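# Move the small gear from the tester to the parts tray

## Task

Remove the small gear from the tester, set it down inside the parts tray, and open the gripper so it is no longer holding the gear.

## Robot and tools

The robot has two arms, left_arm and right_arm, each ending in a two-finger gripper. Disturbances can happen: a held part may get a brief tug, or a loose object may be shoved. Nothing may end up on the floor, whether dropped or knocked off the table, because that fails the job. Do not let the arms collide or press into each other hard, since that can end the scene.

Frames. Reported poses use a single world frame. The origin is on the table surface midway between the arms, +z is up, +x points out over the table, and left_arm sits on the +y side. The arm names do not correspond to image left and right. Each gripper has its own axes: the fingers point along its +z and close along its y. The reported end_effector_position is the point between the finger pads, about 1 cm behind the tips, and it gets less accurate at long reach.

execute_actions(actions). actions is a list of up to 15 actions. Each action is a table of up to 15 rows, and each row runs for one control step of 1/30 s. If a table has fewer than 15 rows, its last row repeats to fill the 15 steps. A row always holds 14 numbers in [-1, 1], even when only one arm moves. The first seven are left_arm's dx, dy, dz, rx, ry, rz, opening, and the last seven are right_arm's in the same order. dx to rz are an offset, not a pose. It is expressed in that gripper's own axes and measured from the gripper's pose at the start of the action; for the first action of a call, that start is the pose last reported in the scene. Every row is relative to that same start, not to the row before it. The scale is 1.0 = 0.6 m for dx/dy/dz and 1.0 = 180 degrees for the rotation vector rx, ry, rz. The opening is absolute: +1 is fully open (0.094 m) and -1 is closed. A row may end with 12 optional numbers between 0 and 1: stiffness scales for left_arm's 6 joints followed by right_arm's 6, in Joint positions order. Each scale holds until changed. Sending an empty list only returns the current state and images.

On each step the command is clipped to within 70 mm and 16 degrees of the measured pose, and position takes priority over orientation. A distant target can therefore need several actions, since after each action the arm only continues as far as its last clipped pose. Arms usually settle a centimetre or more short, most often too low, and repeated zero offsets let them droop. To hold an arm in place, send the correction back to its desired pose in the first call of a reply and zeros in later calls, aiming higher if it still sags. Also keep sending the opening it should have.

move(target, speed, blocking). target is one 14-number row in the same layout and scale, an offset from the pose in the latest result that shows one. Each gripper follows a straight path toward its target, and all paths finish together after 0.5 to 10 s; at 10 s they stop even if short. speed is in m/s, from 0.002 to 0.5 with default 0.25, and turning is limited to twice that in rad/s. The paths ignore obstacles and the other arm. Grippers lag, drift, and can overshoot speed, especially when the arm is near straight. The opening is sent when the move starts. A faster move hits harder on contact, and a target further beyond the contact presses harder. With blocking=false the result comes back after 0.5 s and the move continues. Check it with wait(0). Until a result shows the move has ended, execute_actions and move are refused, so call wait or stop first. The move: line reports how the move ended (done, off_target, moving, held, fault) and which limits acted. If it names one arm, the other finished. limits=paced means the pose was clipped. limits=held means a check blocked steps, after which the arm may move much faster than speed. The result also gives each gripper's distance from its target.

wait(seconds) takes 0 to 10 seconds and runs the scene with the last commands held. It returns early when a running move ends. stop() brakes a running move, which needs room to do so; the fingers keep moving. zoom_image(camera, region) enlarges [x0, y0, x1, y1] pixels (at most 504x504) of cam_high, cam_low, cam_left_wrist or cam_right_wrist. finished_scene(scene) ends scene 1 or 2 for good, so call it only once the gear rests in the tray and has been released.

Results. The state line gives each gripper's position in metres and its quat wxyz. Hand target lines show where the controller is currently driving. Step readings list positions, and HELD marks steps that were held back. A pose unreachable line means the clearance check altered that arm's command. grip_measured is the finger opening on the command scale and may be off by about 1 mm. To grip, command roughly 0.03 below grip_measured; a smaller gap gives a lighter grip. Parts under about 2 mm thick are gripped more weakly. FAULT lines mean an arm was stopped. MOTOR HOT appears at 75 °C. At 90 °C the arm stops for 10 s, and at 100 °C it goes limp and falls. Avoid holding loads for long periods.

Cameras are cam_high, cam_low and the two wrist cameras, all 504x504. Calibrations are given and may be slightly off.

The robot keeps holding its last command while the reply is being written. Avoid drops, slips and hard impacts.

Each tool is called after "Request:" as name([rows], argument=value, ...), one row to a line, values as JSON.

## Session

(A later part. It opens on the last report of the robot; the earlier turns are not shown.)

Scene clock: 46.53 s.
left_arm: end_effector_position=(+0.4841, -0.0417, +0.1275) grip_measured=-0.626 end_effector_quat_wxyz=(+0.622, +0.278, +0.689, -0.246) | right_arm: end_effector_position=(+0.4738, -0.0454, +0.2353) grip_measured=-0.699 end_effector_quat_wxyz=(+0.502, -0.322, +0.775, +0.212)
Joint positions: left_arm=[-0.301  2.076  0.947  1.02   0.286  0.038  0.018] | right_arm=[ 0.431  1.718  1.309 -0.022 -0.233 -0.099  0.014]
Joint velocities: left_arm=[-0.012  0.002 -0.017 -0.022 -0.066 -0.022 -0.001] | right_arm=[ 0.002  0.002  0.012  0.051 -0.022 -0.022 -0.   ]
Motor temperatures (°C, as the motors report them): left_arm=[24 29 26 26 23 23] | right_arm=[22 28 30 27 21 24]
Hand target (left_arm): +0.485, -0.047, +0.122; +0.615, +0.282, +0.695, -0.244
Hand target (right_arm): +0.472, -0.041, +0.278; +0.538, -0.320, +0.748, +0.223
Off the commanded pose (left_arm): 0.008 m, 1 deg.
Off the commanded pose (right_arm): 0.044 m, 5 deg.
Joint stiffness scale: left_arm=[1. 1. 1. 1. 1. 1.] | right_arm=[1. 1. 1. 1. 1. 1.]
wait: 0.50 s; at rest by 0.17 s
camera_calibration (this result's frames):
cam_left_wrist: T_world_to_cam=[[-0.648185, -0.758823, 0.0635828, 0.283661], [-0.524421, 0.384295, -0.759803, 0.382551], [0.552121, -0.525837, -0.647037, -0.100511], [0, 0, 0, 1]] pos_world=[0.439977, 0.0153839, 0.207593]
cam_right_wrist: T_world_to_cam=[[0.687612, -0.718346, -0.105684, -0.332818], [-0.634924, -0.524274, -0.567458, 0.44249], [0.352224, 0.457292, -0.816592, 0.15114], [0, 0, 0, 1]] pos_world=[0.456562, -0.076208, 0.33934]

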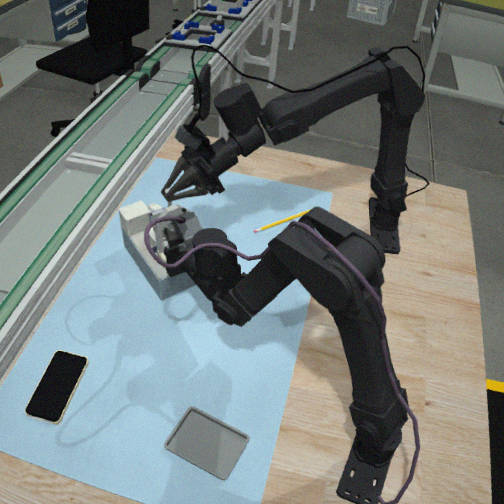

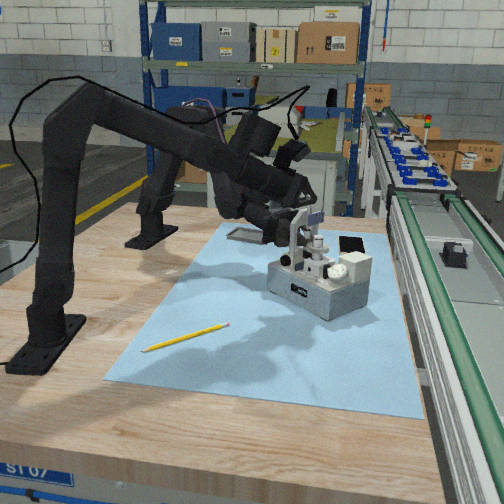

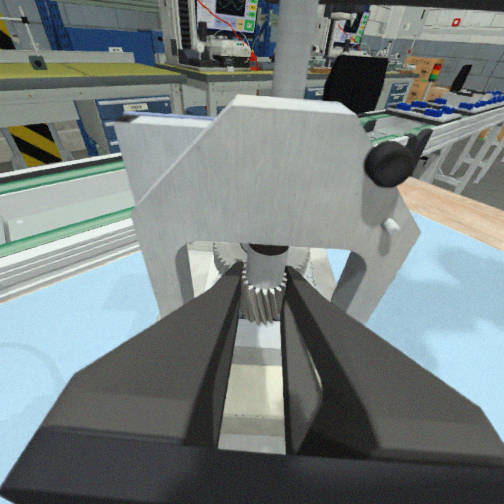

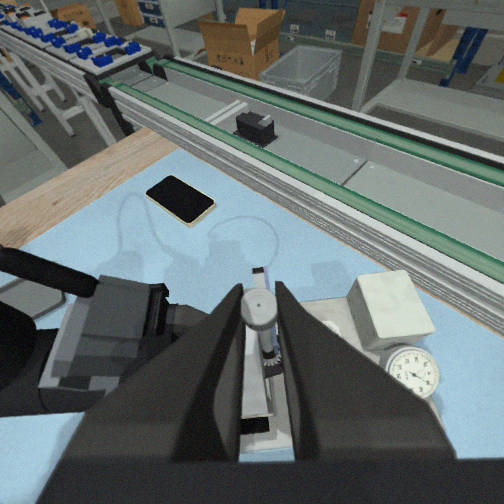

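Request:
execute_actions([
  [[0.0091,-0.005,0.0089,0.001,0.0064,0.0004,-0.66,-0.0708,0.0068,-0.0253,-0.0008,-0.03,-0.0065,-0.735],[0.0091,-0.005,0.0089,0.001,0.0064,0.0004,-0.66,-0.0733,0.0068,-0.0264,-0.0008,-0.0311,-0.0067,-0.735],[0.0091,-0.005,0.0089,0.001,0.0064,0.0004,-0.66,-0.0758,0.0068,-0.0275,-0.0008,-0.0322,-0.0069,-0.735],[0.0091,-0.005,0.0089,0.001,0.0064,0.0004,-0.66,-0.0783,0.0069,-0.0287,-0.0008,-0.0333,-0.0071,-0.735],[0.0091,-0.005,0.0089,0.001,0.0064,0.0004,-0.66,-0.0809,0.0069,-0.0298,-0.0008,-0.0343,-0.0074,-0.735],[0.0091,-0.005,0.0089,0.001,0.0064,0.0004,-0.66,-0.0834,0.0069,-0.0309,-0.0009,-0.0354,-0.0076,-0.735],[0.0091,-0.005,0.0089,0.001,0.0064,0.0004,-0.66,-0.0859,0.0069,-0.032,-0.0009,-0.0365,-0.0078,-0.735],[0.0091,-0.005,0.0089,0.001,0.0064,0.0004,-0.66,-0.0884,0.007,-0.0332,-0.0009,-0.0375,-0.008,-0.735],[0.0091,-0.005,0.0089,0.001,0.0064,0.0004,-0.66,-0.0909,0.007,-0.0343,-0.0009,-0.0386,-0.0082,-0.735],[0.0091,-0.005,0.0089,0.001,0.0064,0.0004,-0.66,-0.0934,0.007,-0.0354,-0.0009,-0.0397,-0.0084,-0.735],[0.0091,-0.005,0.0089,0.001,0.0064,0.0004,-0.66,-0.0959,0.007,-0.0365,-0.001,-0.0407,-0.0086,-0.735],[0.0091,-0.005,0.0089,0.001,0.0064,0.0004,-0.66,-0.0985,0.007,-0.0376,-0.001,-0.0418,-0.0089,-0.735],[0.0091,-0.005,0.0089,0.001,0.0064,0.0004,-0.66,-0.101,0.0071,-0.0388,-0.001,-0.0429,-0.0091,-0.735],[0.0091,-0.005,0.0089,0.001,0.0064,0.0004,-0.66,-0.1035,0.0071,-0.0399,-0.001,-0.0439,-0.0093,-0.735],[0.0091,-0.005,0.0089,0.001,0.0064,0.0004,-0.66,-0.106,0.0071,-0.041,-0.001,-0.045,-0.0095,-0.735]],
])

Request:
wait(seconds=0.5)

Scene clock: 48.00 s.
left_arm: end_effector_position=(+0.4841, -0.0417, +0.1275) grip_measured=-0.626 end_effector_quat_wxyz=(+0.622, +0.278, +0.689, -0.246) | right_arm: end_effector_position=(+0.4740, -0.0453, +0.2380) grip_measured=-0.699 end_effector_quat_wxyz=(+0.500, -0.322, +0.776, +0.212)
Joint positions: left_arm=[-0.301  2.076  0.947  1.02   0.286  0.038  0.018] | right_arm=[ 0.431  1.718  1.323 -0.041 -0.233 -0.1    0.014]
Joint velocities: left_arm=[ 0.012 -0.027 -0.012  0.022 -0.007 -0.066 -0.   ] | right_arm=[ 0.002 -0.002  0.012 -0.095 -0.007 -0.007 -0.001]
Motor temperatures (°C, as the motors report them): left_arm=[24 29 26 26 23 23] | right_arm=[22 28 30 27 21 24]
Hand target (left_arm): +0.485, -0.047, +0.122; +0.615, +0.282, +0.695, -0.244
Hand target (right_arm): +0.470, -0.043, +0.302; +0.558, -0.318, +0.732, +0.228
Off the commanded pose (left_arm): 0.008 m, 1 deg.
Off the commanded pose (right_arm): 0.066 m, 9 deg.
Joint stiffness scale: left_arm=[1. 1. 1. 1. 1. 1.] | right_arm=[1. 1. 1. 1. 1. 1.]
Step readings (end_effector_position):
0: left_arm (+0.4841, -0.0417, +0.1275) | right_arm (+0.4738, -0.0454, +0.2353)
1: left_arm (+0.4841, -0.0417, +0.1275) | right_arm (+0.4738, -0.0454, +0.2353)
2: left_arm (+0.4841, -0.0417, +0.1275) | right_arm (+0.4738, -0.0454, +0.2353)
4: left_arm (+0.4841, -0.0417, +0.1275) | right_arm (+0.4738, -0.0454, +0.2353)
8: left_arm (+0.4841, -0.0417, +0.1275) | right_arm (+0.4740, -0.0454, +0.2365)
15: end_effector_position above
camera_calibration (this result's frames):
cam_left_wrist: T_world_to_cam=[[-0.648185, -0.758823, 0.0635828, 0.283661], [-0.524421, 0.384295, -0.759803, 0.382551], [0.552121, -0.525837, -0.647037, -0.100511], [0, 0, 0, 1]] pos_world=[0.439977, 0.0153839, 0.207593]
cam_right_wrist: T_world_to_cam=[[0.687507, -0.718411, -0.105925, -0.332466], [-0.636518, -0.525964, -0.564097, 0.44402], [0.349541, 0.455244, -0.818886, 0.154968], [0, 0, 0, 1]] pos_world=[0.457032, -0.075857, 0.342155]

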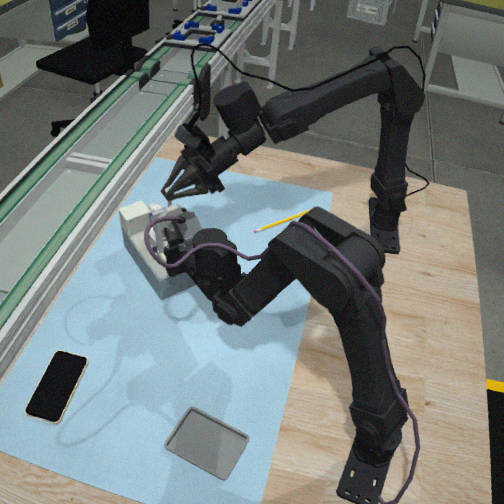

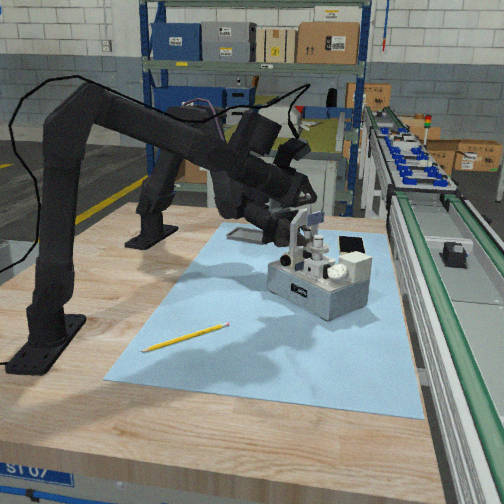

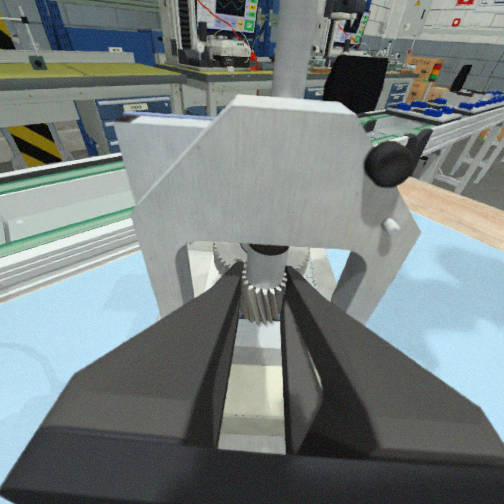

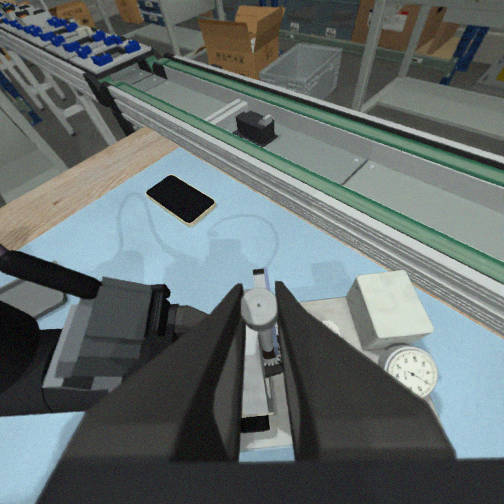

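Scene clock: 48.50 s.
left_arm: end_effector_position=(+0.4841, -0.0417, +0.1275) grip_measured=-0.626 end_effector_quat_wxyz=(+0.622, +0.278, +0.689, -0.246) | right_arm: end_effector_position=(+0.4739, -0.0454, +0.2382) grip_measured=-0.699 end_effector_quat_wxyz=(+0.499, -0.322, +0.776, +0.212)
Joint positions: left_arm=[-0.301  2.076  0.947  1.02   0.286  0.038  0.018] | right_arm=[ 0.431  1.718  1.325 -0.044 -0.233 -0.1    0.014]
Joint velocities: left_arm=[ 0.007 -0.022  0.002  0.037 -0.007 -0.051 -0.001] | right_arm=[-0.022 -0.017 -0.012  0.081  0.007 -0.022 -0.   ]
Motor temperatures (°C, as the motors report them): left_arm=[24 29 26 26 23 23] | right_arm=[22 29 31 27 21 24]
Hand target (left_arm): +0.485, -0.047, +0.122; +0.615, +0.282, +0.695, -0.244
Hand target (right_arm): +0.470, -0.043, +0.302; +0.558, -0.318, +0.732, +0.228
Off the commanded pose (left_arm): 0.008 m, 1 deg.
Off the commanded pose (right_arm): 0.065 m, 9 deg.
Joint stiffness scale: left_arm=[1. 1. 1. 1. 1. 1.] | right_arm=[1. 1. 1. 1. 1. 1.]
wait: 0.50 s; at rest by 0.17 s
camera_calibration (this result's frames):
cam_left_wrist: T_world_to_cam=[[-0.648185, -0.758823, 0.0635828, 0.283661], [-0.524421, 0.384295, -0.759803, 0.382551], [0.552121, -0.525837, -0.647037, -0.100511], [0, 0, 0, 1]] pos_world=[0.439977, 0.0153839, 0.207593]
cam_right_wrist: T_world_to_cam=[[0.687403, -0.718473, -0.106179, -0.332326], [-0.637072, -0.526295, -0.563163, 0.444134], [0.348736, 0.454763, -0.819496, 0.155679], [0, 0, 0, 1]] pos_world=[0.457096, -0.0758186, 0.342412]

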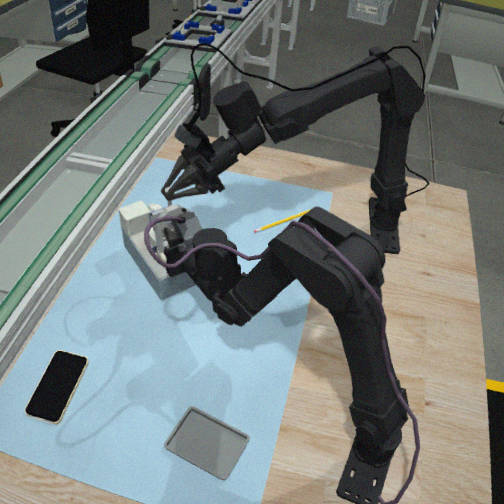

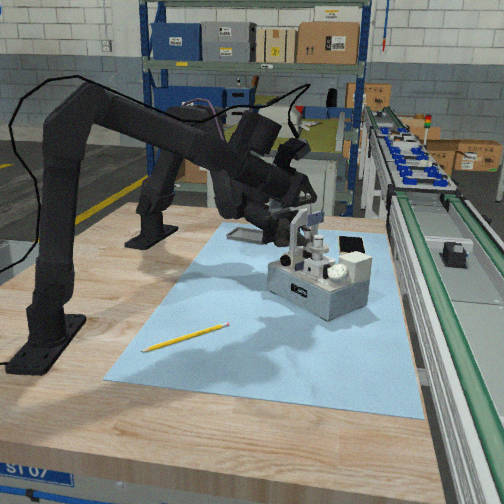

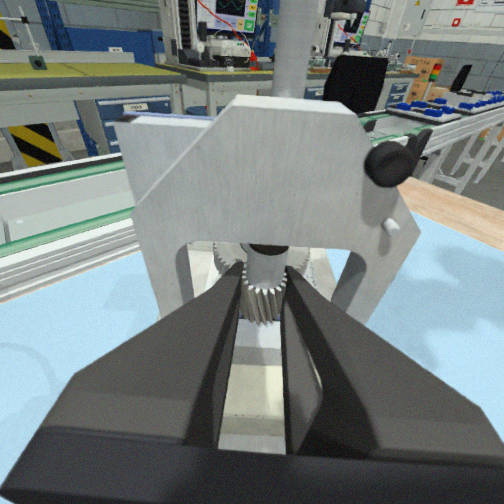

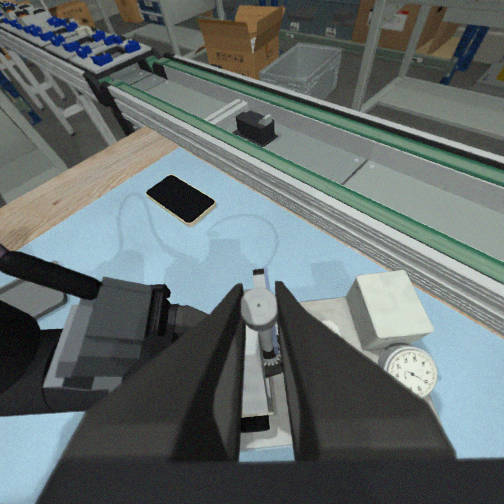

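Request:
zoom_image(camera="cam_low", region=[275, 175, 345, 270])

Request:
zoom_image(camera="cam_right_wrist", region=[220, 265, 310, 405])

Request:
zoom_image(camera="cam_left_wrist", region=[200, 230, 330, 360])

Region (275, 175, 345, 270) of cam_low's 504x504 image, scaled by 5.305, with more detail than that image has; it fills the left 371 columns of this view, and the rest is white.

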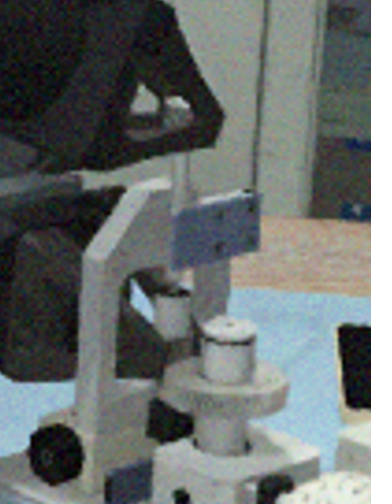

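Region (220, 265, 310, 405) of cam_right_wrist's 504x504 image, scaled by 3.600, with more detail than that image has; it fills the left 324 columns of this view, and the rest is white.

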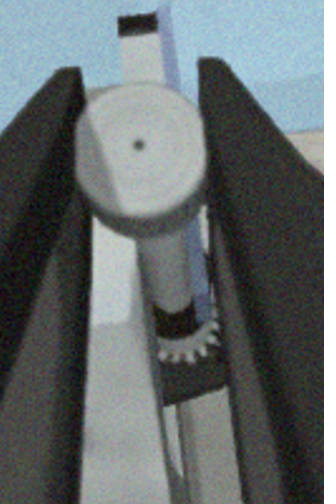

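Region (200, 230, 330, 360) of cam_left_wrist's 504x504 image, scaled by 3.877, with more detail than that image has.

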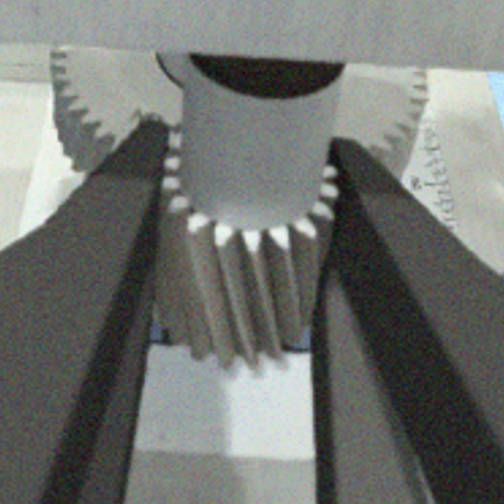

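Request:
execute_actions(actions=[])

Scene clock: 49.97 s.
left_arm: end_effector_position=(+0.4841, -0.0417, +0.1275) grip_measured=-0.626 end_effector_quat_wxyz=(+0.622, +0.278, +0.689, -0.246) | right_arm: end_effector_position=(+0.4739, -0.0454, +0.2382) grip_measured=-0.699 end_effector_quat_wxyz=(+0.499, -0.322, +0.776, +0.212)
Joint positions: left_arm=[-0.301  2.076  0.947  1.02   0.286  0.038  0.018] | right_arm=[ 0.431  1.718  1.325 -0.044 -0.233 -0.1    0.014]
Joint velocities: left_arm=[-0.002  0.017 -0.017 -0.007  0.022 -0.037  0.001] | right_arm=[ 0.007 -0.012 -0.007 -0.022 -0.037 -0.022 -0.001]
Motor temperatures (°C, as the motors report them): left_arm=[24 29 27 26 23 23] | right_arm=[22 29 31 27 21 24]
Hand target (left_arm): +0.485, -0.047, +0.122; +0.615, +0.282, +0.695, -0.244
Hand target (right_arm): +0.470, -0.043, +0.302; +0.558, -0.318, +0.732, +0.228
Off the commanded pose (left_arm): 0.008 m, 1 deg.
Off the commanded pose (right_arm): 0.065 m, 9 deg.
Joint stiffness scale: left_arm=[1. 1. 1. 1. 1. 1.] | right_arm=[1. 1. 1. 1. 1. 1.]
camera_calibration (this result's frames):
cam_left_wrist: T_world_to_cam=[[-0.648185, -0.758823, 0.0635828, 0.283661], [-0.524421, 0.384295, -0.759803, 0.382551], [0.552121, -0.525837, -0.647037, -0.100511], [0, 0, 0, 1]] pos_world=[0.439977, 0.0153839, 0.207593]
cam_right_wrist: T_world_to_cam=[[0.687403, -0.718473, -0.106179, -0.332326], [-0.637072, -0.526295, -0.563163, 0.444134], [0.348736, 0.454763, -0.819496, 0.155679], [0, 0, 0, 1]] pos_world=[0.457096, -0.0758186, 0.342412]

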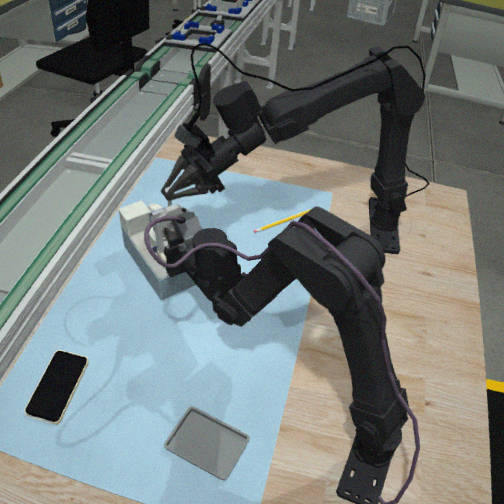

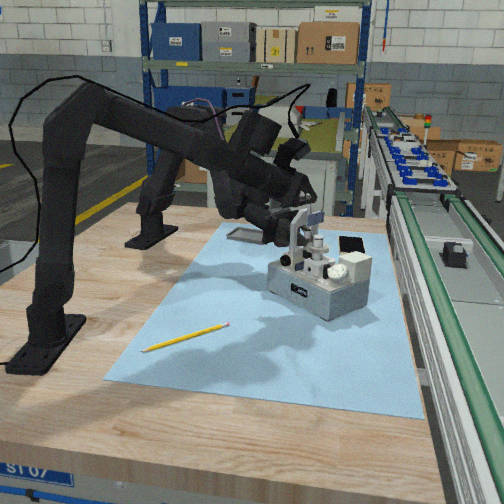

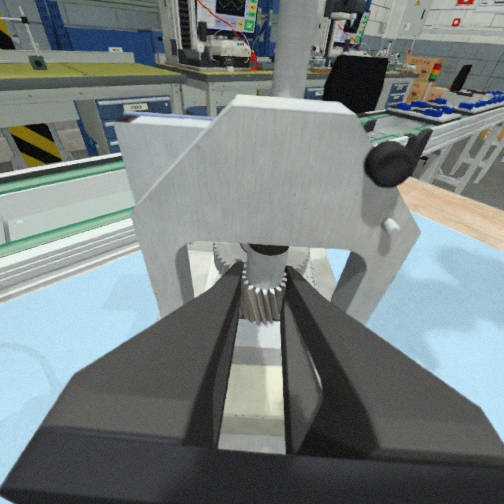

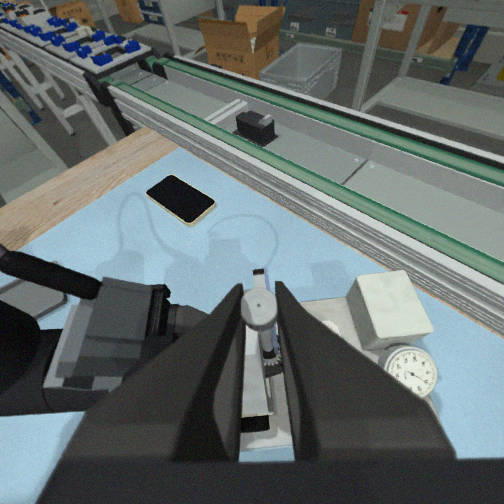

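Request:
zoom_image(camera="cam_left_wrist", region=[100, 60, 460, 340])

Request:
zoom_image(camera="cam_low", region=[260, 170, 380, 300])

Region (100, 60, 460, 340) of cam_left_wrist's 504x504 image, scaled by 1.400, with more detail than that image has.

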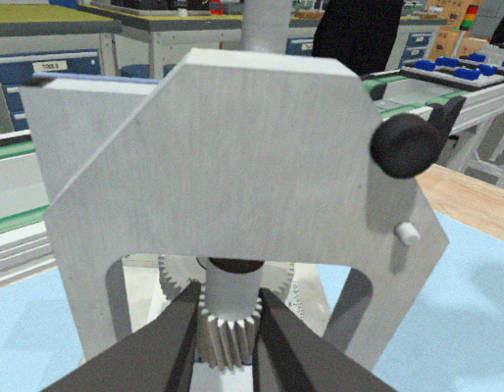

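Region (260, 170, 380, 300) of cam_low's 504x504 image, scaled by 3.877, with more detail than that image has; it fills the left 465 columns of this view, and the rest is white.

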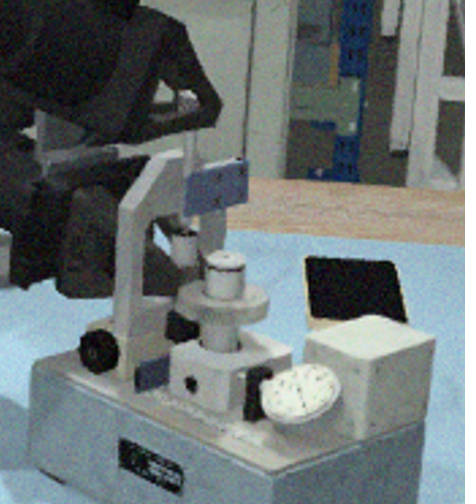

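Request:
zoom_image(camera="cam_left_wrist", region=[320, 40, 480, 260])

Request:
zoom_image(camera="cam_high", region=[110, 150, 260, 300])

Request:
zoom_image(camera="cam_right_wrist", region=[150, 250, 400, 470])

Region (320, 40, 480, 260) of cam_left_wrist's 504x504 image, scaled by 2.291, with more detail than that image has; it fills the left 367 columns of this view, and the rest is white.

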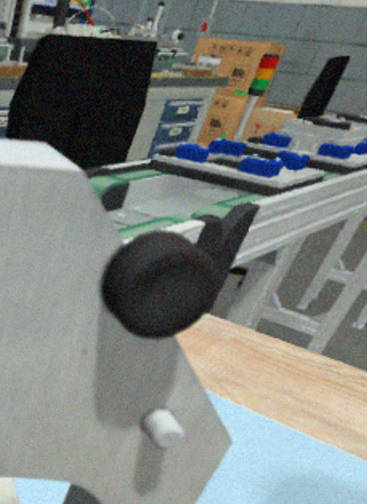

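Region (110, 150, 260, 300) of cam_high's 504x504 image, scaled by 3.360, with more detail than that image has.

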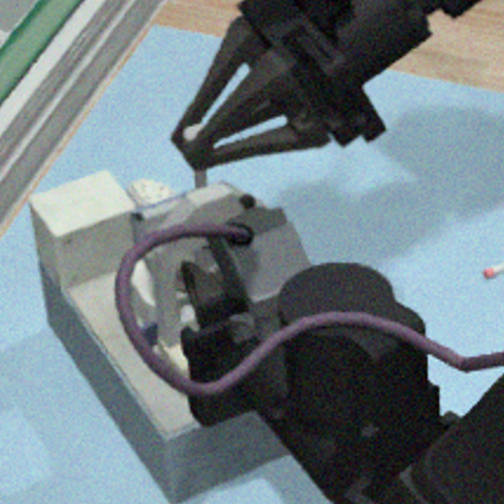

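Region (150, 250, 400, 470) of cam_right_wrist's 504x504 image, scaled by 2.016, with more detail than that image has; it fills the top 444 rows of this view, and the rest is white.

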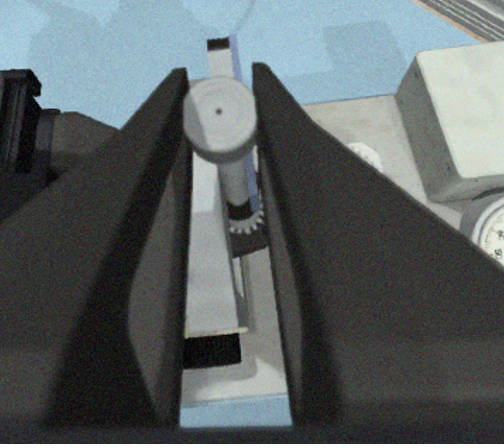

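Request:
zoom_image(camera="cam_low", region=[285, 185, 335, 260])

Region (285, 185, 335, 260) of cam_low's 504x504 image, scaled by 6.720, with more detail than that image has.

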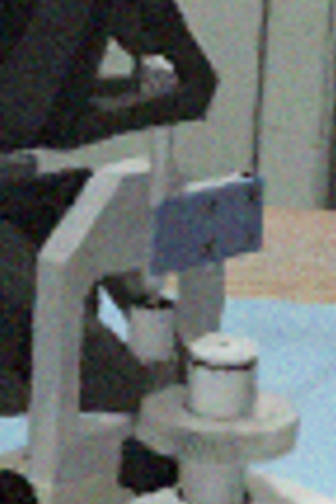

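Request:
execute_actions([
  [[0.0063,-0.0048,0.0081,0.001,0.005,0.0004,-0.66,-0.097,0.008,-0.045,-0.0004,-0.047,-0.0099,-0.735],[0.0035,-0.0046,0.0073,0.001,0.004,0.0004,-0.66,-0.098,0.008,-0.0455,-0.0004,-0.047,-0.0099,-0.735],[0.0007,-0.0044,0.0065,0.001,0.003,0.0004,-0.66,-0.099,0.008,-0.046,-0.0004,-0.047,-0.0099,-0.735],[-0.0021,-0.0042,0.0056,0.001,0.002,0.0004,-0.66,-0.100,0.008,-0.0462,-0.0004,-0.047,-0.0099,-0.735],[-0.0049,-0.004,0.0048,0.001,0.001,0.0004,-0.66,-0.101,0.008,-0.0465,-0.0004,-0.047,-0.0099,-0.735],[-0.0077,-0.0038,0.004,0.001,0.0,0.0004,-0.66,-0.102,0.008,-0.047,-0.0004,-0.047,-0.0099,-0.735],[-0.0105,-0.0036,0.0031,0.001,-0.002,0.0004,-0.66,-0.103,0.008,-0.0475,-0.0004,-0.047,-0.0099,-0.735],[-0.0133,-0.0034,0.0023,0.001,-0.003,0.0004,-0.66,-0.104,0.008,-0.048,-0.0004,-0.047,-0.0099,-0.735],[-0.0161,-0.0032,0.0015,0.001,-0.004,0.0004,-0.66,-0.104,0.008,-0.048,-0.0004,-0.047,-0.0099,-0.735],[-0.019,-0.003,0.0007,0.001,-0.005,0.0004,-0.66,-0.104,0.008,-0.048,-0.0004,-0.047,-0.0099,-0.735],[-0.022,-0.0028,-0.0002,0.001,-0.007,0.0004,-0.66,-0.104,0.008,-0.048,-0.0004,-0.047,-0.0099,-0.735],[-0.025,-0.0026,-0.001,0.001,-0.008,0.0004,-0.66,-0.104,0.008,-0.048,-0.0004,-0.047,-0.0099,-0.735],[-0.028,-0.0024,-0.0018,0.001,-0.009,0.0004,-0.66,-0.104,0.008,-0.048,-0.0004,-0.047,-0.0099,-0.735],[-0.031,-0.0022,-0.0027,0.001,-0.011,0.0004,-0.66,-0.104,0.008,-0.048,-0.0004,-0.047,-0.0099,-0.735],[-0.033,-0.002,-0.0035,0.001,-0.012,0.0004,-0.66,-0.104,0.008,-0.048,-0.0004,-0.047,-0.0099,-0.735]],
])

Request:
wait(seconds=0.4)

Scene clock: 55.60 s.
left_arm: end_effector_position=(+0.4840, -0.0416, +0.1294) grip_measured=-0.626 end_effector_quat_wxyz=(+0.622, +0.277, +0.689, -0.247) | right_arm: end_effector_position=(+0.4736, -0.0456, +0.2417) grip_measured=-0.699 end_effector_quat_wxyz=(+0.503, -0.322, +0.774, +0.212)
Joint positions: left_arm=[-0.301  2.071  0.947  1.015  0.286  0.035  0.018] | right_arm=[ 0.431  1.712  1.325 -0.041 -0.233 -0.1    0.014]
Joint velocities: left_arm=[ 0.012 -0.027 -0.002 -0.066  0.037 -0.037 -0.001] | right_arm=[ 0.017 -0.007 -0.002 -0.022  0.051  0.037  0.   ]
Motor temperatures (°C, as the motors report them): left_arm=[24 30 27 27 23 23] | right_arm=[22 33 32 28 21 24]
Hand target (left_arm): +0.483, -0.043, +0.147; +0.635, +0.275, +0.676, -0.252
Hand target (right_arm): +0.468, -0.045, +0.305; +0.558, -0.318, +0.732, +0.227
Off the commanded pose (left_arm): 0.018 m, 2 deg.
Off the commanded pose (right_arm): 0.065 m, 8 deg.
Joint stiffness scale: left_arm=[1. 1. 1. 1. 1. 1.] | right_arm=[1. 1. 1. 1. 1. 1.]
Step readings (end_effector_position):
0: left_arm (+0.4841, -0.0417, +0.1275) | right_arm (+0.4739, -0.0454, +0.2382)
1: left_arm (+0.4841, -0.0417, +0.1275) | right_arm (+0.4739, -0.0454, +0.2386)
2: left_arm (+0.4841, -0.0417, +0.1275) | right_arm (+0.4737, -0.0455, +0.2392)
4: left_arm (+0.4841, -0.0417, +0.1275) | right_arm (+0.4736, -0.0456, +0.2410)
8: left_arm (+0.4841, -0.0417, +0.1275) | right_arm (+0.4736, -0.0456, +0.2417)
15: end_effector_position above
camera_calibration (this result's frames):
cam_left_wrist: T_world_to_cam=[[-0.647875, -0.758852, 0.0663428, 0.28299], [-0.52536, 0.382062, -0.76028, 0.384316], [0.551593, -0.52742, -0.646199, -0.0990618], [0, 0, 0, 1]] pos_world=[0.439888, 0.0156677, 0.2094]
cam_right_wrist: T_world_to_cam=[[0.688161, -0.718021, -0.104311, -0.332651], [-0.632989, -0.523858, -0.569998, 0.445592], [0.354626, 0.458278, -0.814998, 0.155055], [0, 0, 0, 1]] pos_world=[0.455986, -0.0764813, 0.345657]

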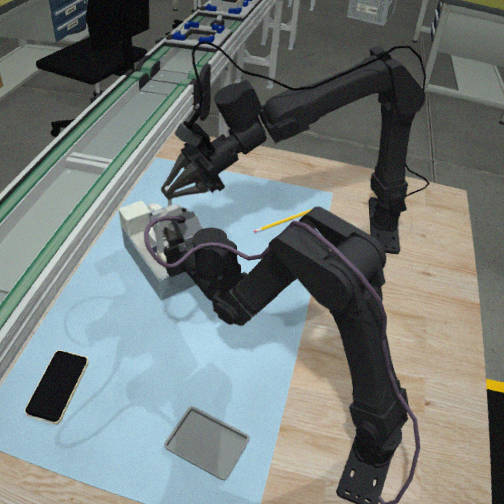

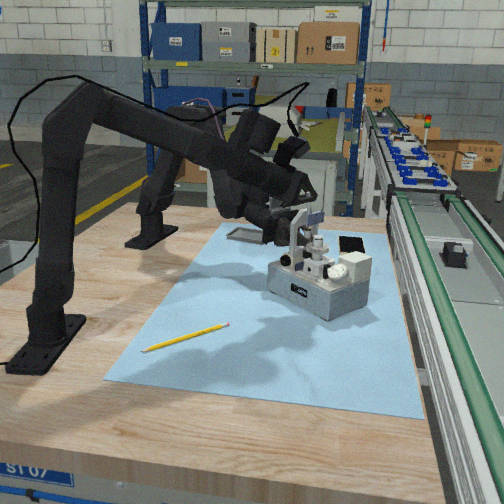

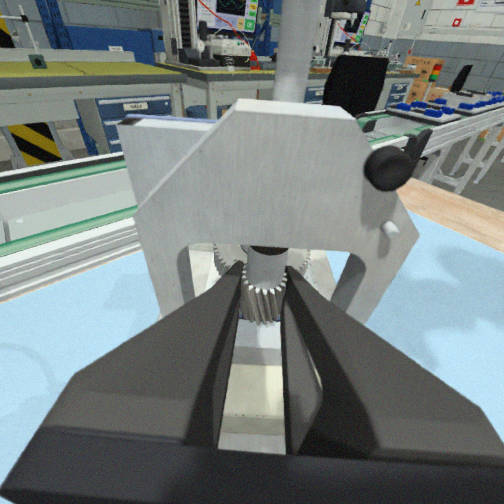

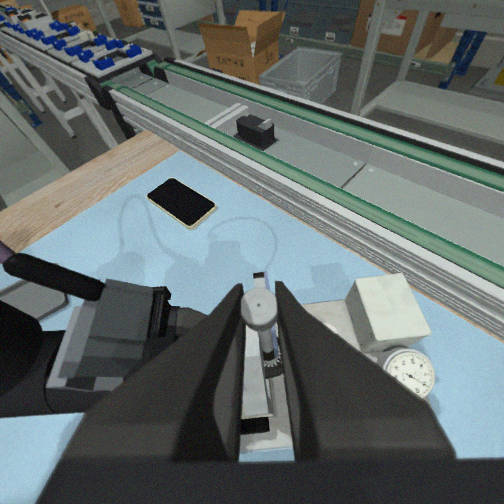

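Scene clock: 56.00 s.
left_arm: end_effector_position=(+0.4838, -0.0415, +0.1295) grip_measured=-0.626 end_effector_quat_wxyz=(+0.621, +0.277, +0.690, -0.248) | right_arm: end_effector_position=(+0.4736, -0.0456, +0.2417) grip_measured=-0.699 end_effector_quat_wxyz=(+0.503, -0.322, +0.774, +0.212)
Joint positions: left_arm=[-0.301  2.068  0.947  1.011  0.286  0.034  0.018] | right_arm=[ 0.431  1.712  1.325 -0.041 -0.233 -0.1    0.014]
Joint velocities: left_arm=[ 0.002 -0.022 -0.007 -0.037 -0.022 -0.037 -0.   ] | right_arm=[-0.012  0.012  0.002 -0.125 -0.022 -0.051 -0.   ]
Motor temperatures (°C, as the motors report them): left_arm=[24 30 27 27 23 23] | right_arm=[22 33 32 28 21 24]
Hand target (left_arm): +0.483, -0.043, +0.147; +0.635, +0.275, +0.676, -0.252
Hand target (right_arm): +0.468, -0.045, +0.305; +0.558, -0.318, +0.732, +0.227
Off the commanded pose (left_arm): 0.018 m, 2 deg.
Off the commanded pose (right_arm): 0.065 m, 8 deg.
Joint stiffness scale: left_arm=[1. 1. 1. 1. 1. 1.] | right_arm=[1. 1. 1. 1. 1. 1.]
wait: 0.40 s; at rest by 0.17 s
camera_calibration (this result's frames):
cam_left_wrist: T_world_to_cam=[[-0.647691, -0.758929, 0.0672489, 0.28274], [-0.527121, 0.382625, -0.758776, 0.384985], [0.550127, -0.526901, -0.64787, -0.0979387], [0, 0, 0, 1]] pos_world=[0.439941, 0.0156707, 0.209652]
cam_right_wrist: T_world_to_cam=[[0.688161, -0.718021, -0.104311, -0.332651], [-0.632989, -0.523858, -0.569998, 0.445592], [0.354626, 0.458278, -0.814998, 0.155055], [0, 0, 0, 1]] pos_world=[0.455986, -0.0764813, 0.345657]

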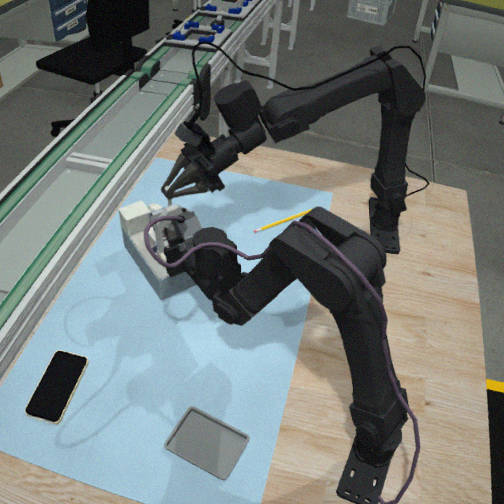

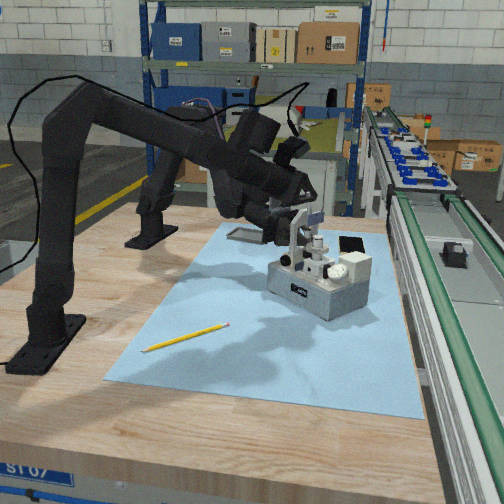

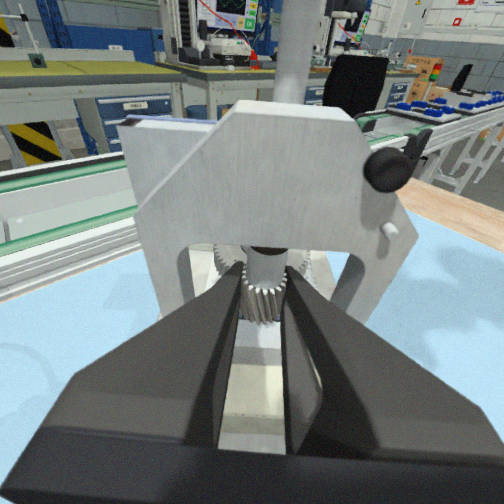

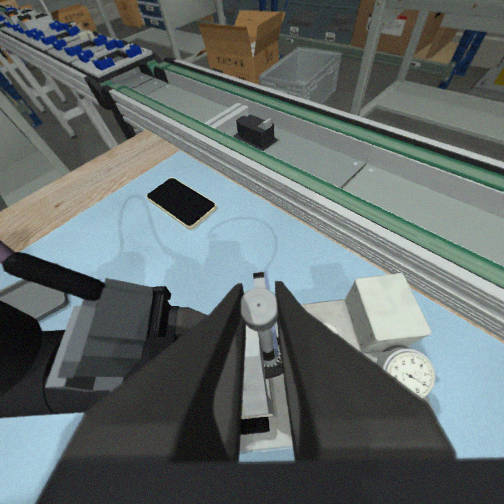

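Request:
zoom_image(camera="cam_low", region=[285, 185, 335, 260])

Region (285, 185, 335, 260) of cam_low's 504x504 image, scaled by 6.720, with more detail than that image has.

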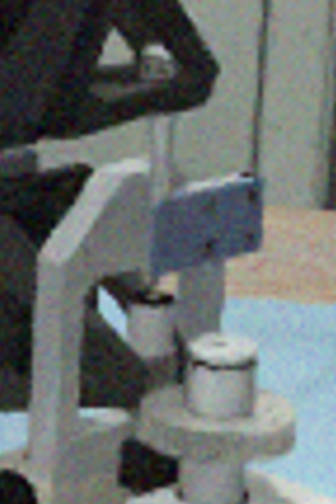

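Request:
execute_actions([
  [[-0.028,-0.002,-0.0028,0.001,-0.012,0.0004,-0.66,-0.1002,0.008,-0.0457,-0.0004,-0.044,-0.0099,-0.735],[-0.026,-0.002,-0.0026,0.001,-0.011,0.0004,-0.66,-0.1015,0.008,-0.0462,-0.0004,-0.044,-0.0099,-0.735],[-0.024,-0.002,-0.0024,0.001,-0.010,0.0004,-0.66,-0.1028,0.008,-0.0468,-0.0004,-0.044,-0.0099,-0.735],[-0.022,-0.002,-0.0022,0.001,-0.009,0.0004,-0.66,-0.1041,0.008,-0.0474,-0.0004,-0.044,-0.0099,-0.735],[-0.02,-0.002,-0.002,0.001,-0.008,0.0004,-0.66,-0.1054,0.008,-0.048,-0.0004,-0.044,-0.0099,-0.735],[-0.02,-0.002,-0.002,0.001,-0.008,0.0004,-0.66,-0.1067,0.008,-0.0485,-0.0004,-0.044,-0.0099,-0.735],[-0.02,-0.002,-0.002,0.001,-0.008,0.0004,-0.66,-0.108,0.008,-0.0491,-0.0004,-0.044,-0.0099,-0.735],[-0.02,-0.002,-0.002,0.001,-0.008,0.0004,-0.66,-0.1093,0.008,-0.0497,-0.0004,-0.044,-0.0099,-0.735],[-0.02,-0.002,-0.002,0.001,-0.008,0.0004,-0.66,-0.1106,0.008,-0.0502,-0.0004,-0.044,-0.0099,-0.735],[-0.02,-0.002,-0.002,0.001,-0.008,0.0004,-0.66,-0.1119,0.008,-0.0508,-0.0004,-0.044,-0.0099,-0.735],[-0.02,-0.002,-0.002,0.001,-0.008,0.0004,-0.66,-0.1132,0.008,-0.0514,-0.0004,-0.044,-0.0099,-0.735],[-0.02,-0.002,-0.002,0.001,-0.008,0.0004,-0.66,-0.1145,0.008,-0.0519,-0.0004,-0.044,-0.0099,-0.735],[-0.02,-0.002,-0.002,0.001,-0.008,0.0004,-0.66,-0.1158,0.008,-0.0525,-0.0004,-0.044,-0.0099,-0.735],[-0.02,-0.002,-0.002,0.001,-0.008,0.0004,-0.66,-0.1172,0.008,-0.0531,-0.0004,-0.044,-0.0099,-0.735],[-0.02,-0.002,-0.002,0.001,-0.008,0.0004,-0.66,-0.1172,0.008,-0.0531,-0.0004,-0.044,-0.0099,-0.735]],
])

Request:
wait(seconds=0.4)

Scene clock: 57.67 s.
left_arm: end_effector_position=(+0.4838, -0.0415, +0.1294) grip_measured=-0.626 end_effector_quat_wxyz=(+0.621, +0.277, +0.690, -0.248) | right_arm: end_effector_position=(+0.4737, -0.0456, +0.2478) grip_measured=-0.699 end_effector_quat_wxyz=(+0.499, -0.323, +0.776, +0.211)
Joint positions: left_arm=[-0.301  2.068  0.947  1.01   0.286  0.034  0.018] | right_arm=[ 0.431  1.712  1.358 -0.084 -0.233 -0.102  0.014]
Joint velocities: left_arm=[-0.002 -0.007 -0.002  0.022  0.022 -0.037 -0.   ] | right_arm=[ 0.002 -0.012  0.071 -0.051  0.051  0.007 -0.   ]
Motor temperatures (°C, as the motors report them): left_arm=[24 30 27 27 23 23] | right_arm=[22 34 32 29 21 24]
Hand target (left_arm): +0.483, -0.043, +0.141; +0.630, +0.276, +0.681, -0.252
Hand target (right_arm): +0.467, -0.045, +0.317; +0.558, -0.319, +0.732, +0.226
Off the commanded pose (left_arm): 0.012 m, 1 deg.
Off the commanded pose (right_arm): 0.071 m, 9 deg.
Joint stiffness scale: left_arm=[1. 1. 1. 1. 1. 1.] | right_arm=[1. 1. 1. 1. 1. 1.]
Step readings (end_effector_position):
0: left_arm (+0.4838, -0.0415, +0.1295) | right_arm (+0.4736, -0.0456, +0.2417)
1: left_arm (+0.4838, -0.0415, +0.1295) | right_arm (+0.4736, -0.0456, +0.2417)
2: left_arm (+0.4838, -0.0415, +0.1295) | right_arm (+0.4736, -0.0456, +0.2417)
4: left_arm (+0.4838, -0.0415, +0.1294) | right_arm (+0.4737, -0.0455, +0.2425)
8: left_arm (+0.4838, -0.0415, +0.1294) | right_arm (+0.4736, -0.0455, +0.2443)
15: end_effector_position above
camera_calibration (this result's frames):
cam_left_wrist: T_world_to_cam=[[-0.647572, -0.758956, 0.0680927, 0.282575], [-0.527807, 0.382297, -0.758465, 0.385187], [0.54961, -0.5271, -0.648147, -0.097713], [0, 0, 0, 1]] pos_world=[0.439996, 0.015702, 0.209577]
cam_right_wrist: T_world_to_cam=[[0.687686, -0.718416, -0.104719, -0.33179], [-0.637017, -0.527888, -0.561732, 0.448728], [0.348277, 0.453003, -0.820665, 0.164116], [0, 0, 0, 1]] pos_world=[0.456857, -0.0758303, 0.352004]

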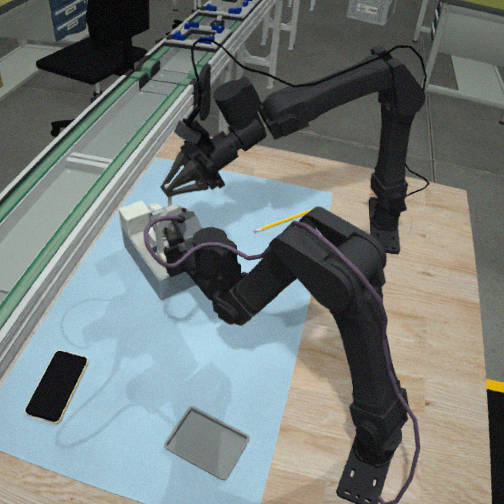

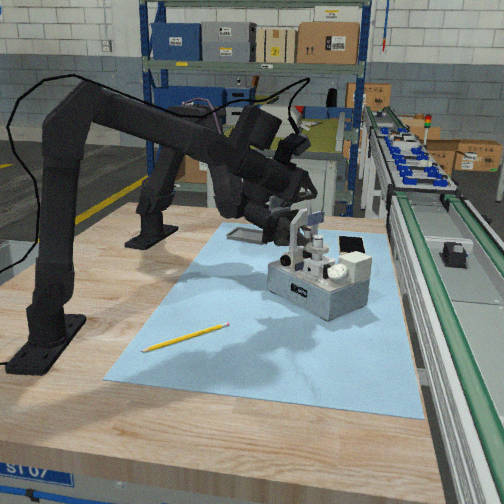

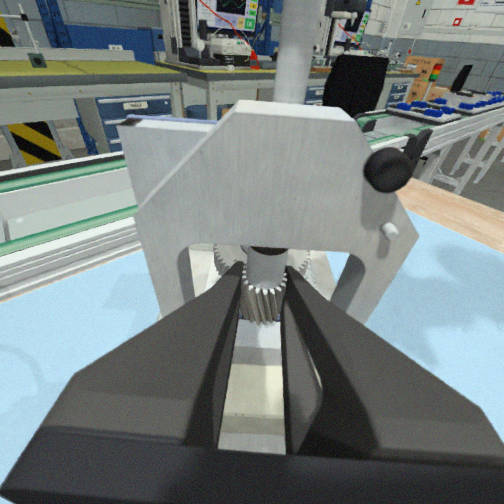

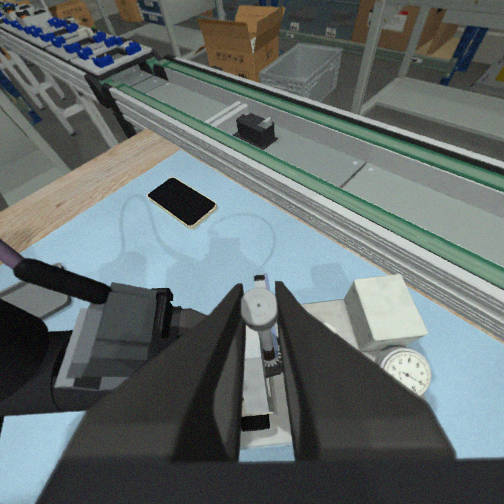

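Scene clock: 58.07 s.
left_arm: end_effector_position=(+0.4838, -0.0415, +0.1294) grip_measured=-0.626 end_effector_quat_wxyz=(+0.621, +0.277, +0.690, -0.248) | right_arm: end_effector_position=(+0.4736, -0.0456, +0.2483) grip_measured=-0.699 end_effector_quat_wxyz=(+0.498, -0.323, +0.777, +0.211)
Joint positions: left_arm=[-0.301  2.068  0.947  1.01   0.286  0.034  0.018] | right_arm=[ 0.431  1.712  1.362 -0.089 -0.233 -0.102  0.014]
Joint velocities: left_arm=[-0.012 -0.012 -0.032 -0.007  0.022  0.037  0.001] | right_arm=[-0.012 -0.007 -0.002 -0.066 -0.037 -0.051 -0.   ]
Motor temperatures (°C, as the motors report them): left_arm=[24 31 27 27 23 23] | right_arm=[22 34 33 29 21 24]
Hand target (left_arm): +0.483, -0.043, +0.141; +0.630, +0.276, +0.681, -0.252
Hand target (right_arm): +0.467, -0.045, +0.317; +0.558, -0.319, +0.732, +0.226
Off the commanded pose (left_arm): 0.012 m, 1 deg.
Off the commanded pose (right_arm): 0.071 m, 9 deg.
Joint stiffness scale: left_arm=[1. 1. 1. 1. 1. 1.] | right_arm=[1. 1. 1. 1. 1. 1.]
wait: 0.40 s; at rest by 0.17 s
camera_calibration (this result's frames):
cam_left_wrist: T_world_to_cam=[[-0.647572, -0.758956, 0.0680927, 0.282575], [-0.527807, 0.382297, -0.758465, 0.385187], [0.54961, -0.5271, -0.648147, -0.097713], [0, 0, 0, 1]] pos_world=[0.439996, 0.015702, 0.209577]
cam_right_wrist: T_world_to_cam=[[0.687688, -0.718415, -0.104713, -0.331724], [-0.63753, -0.528564, -0.560514, 0.448882], [0.347334, 0.452217, -0.821498, 0.165197], [0, 0, 0, 1]] pos_world=[0.45692, -0.0757575, 0.352577]

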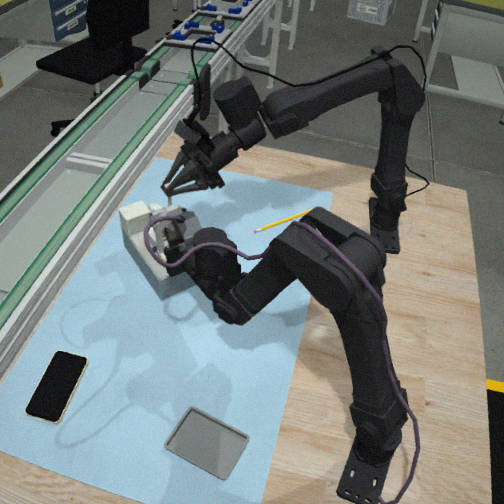

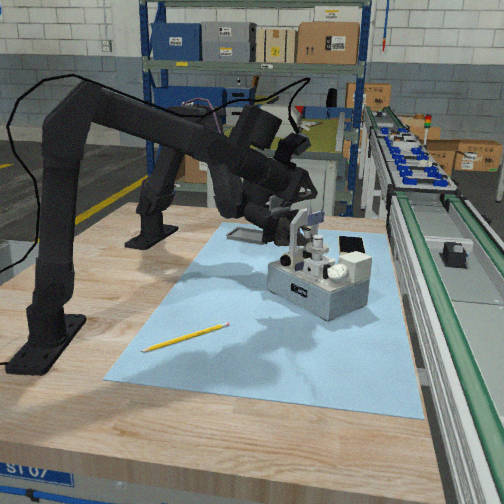

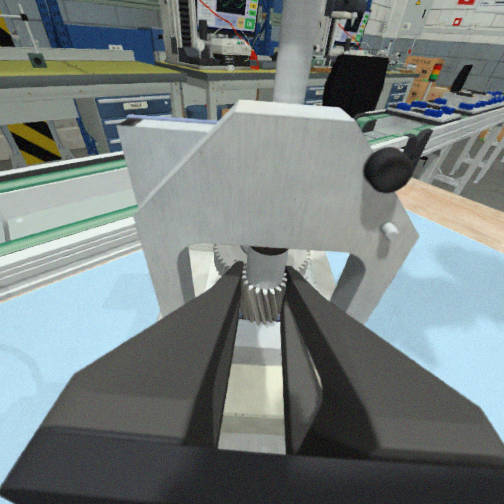

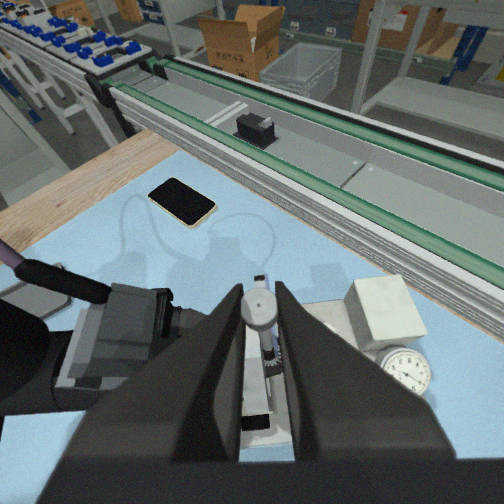

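Request:
zoom_image(camera="cam_low", region=[285, 185, 335, 260])

Region (285, 185, 335, 260) of cam_low's 504x504 image, scaled by 6.720, with more detail than that image has.

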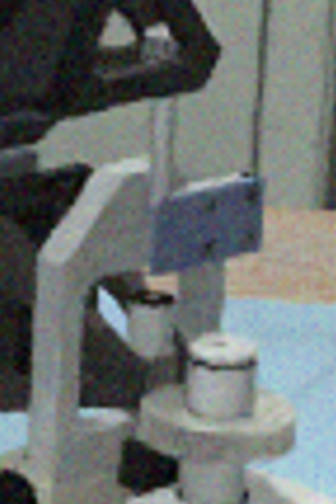

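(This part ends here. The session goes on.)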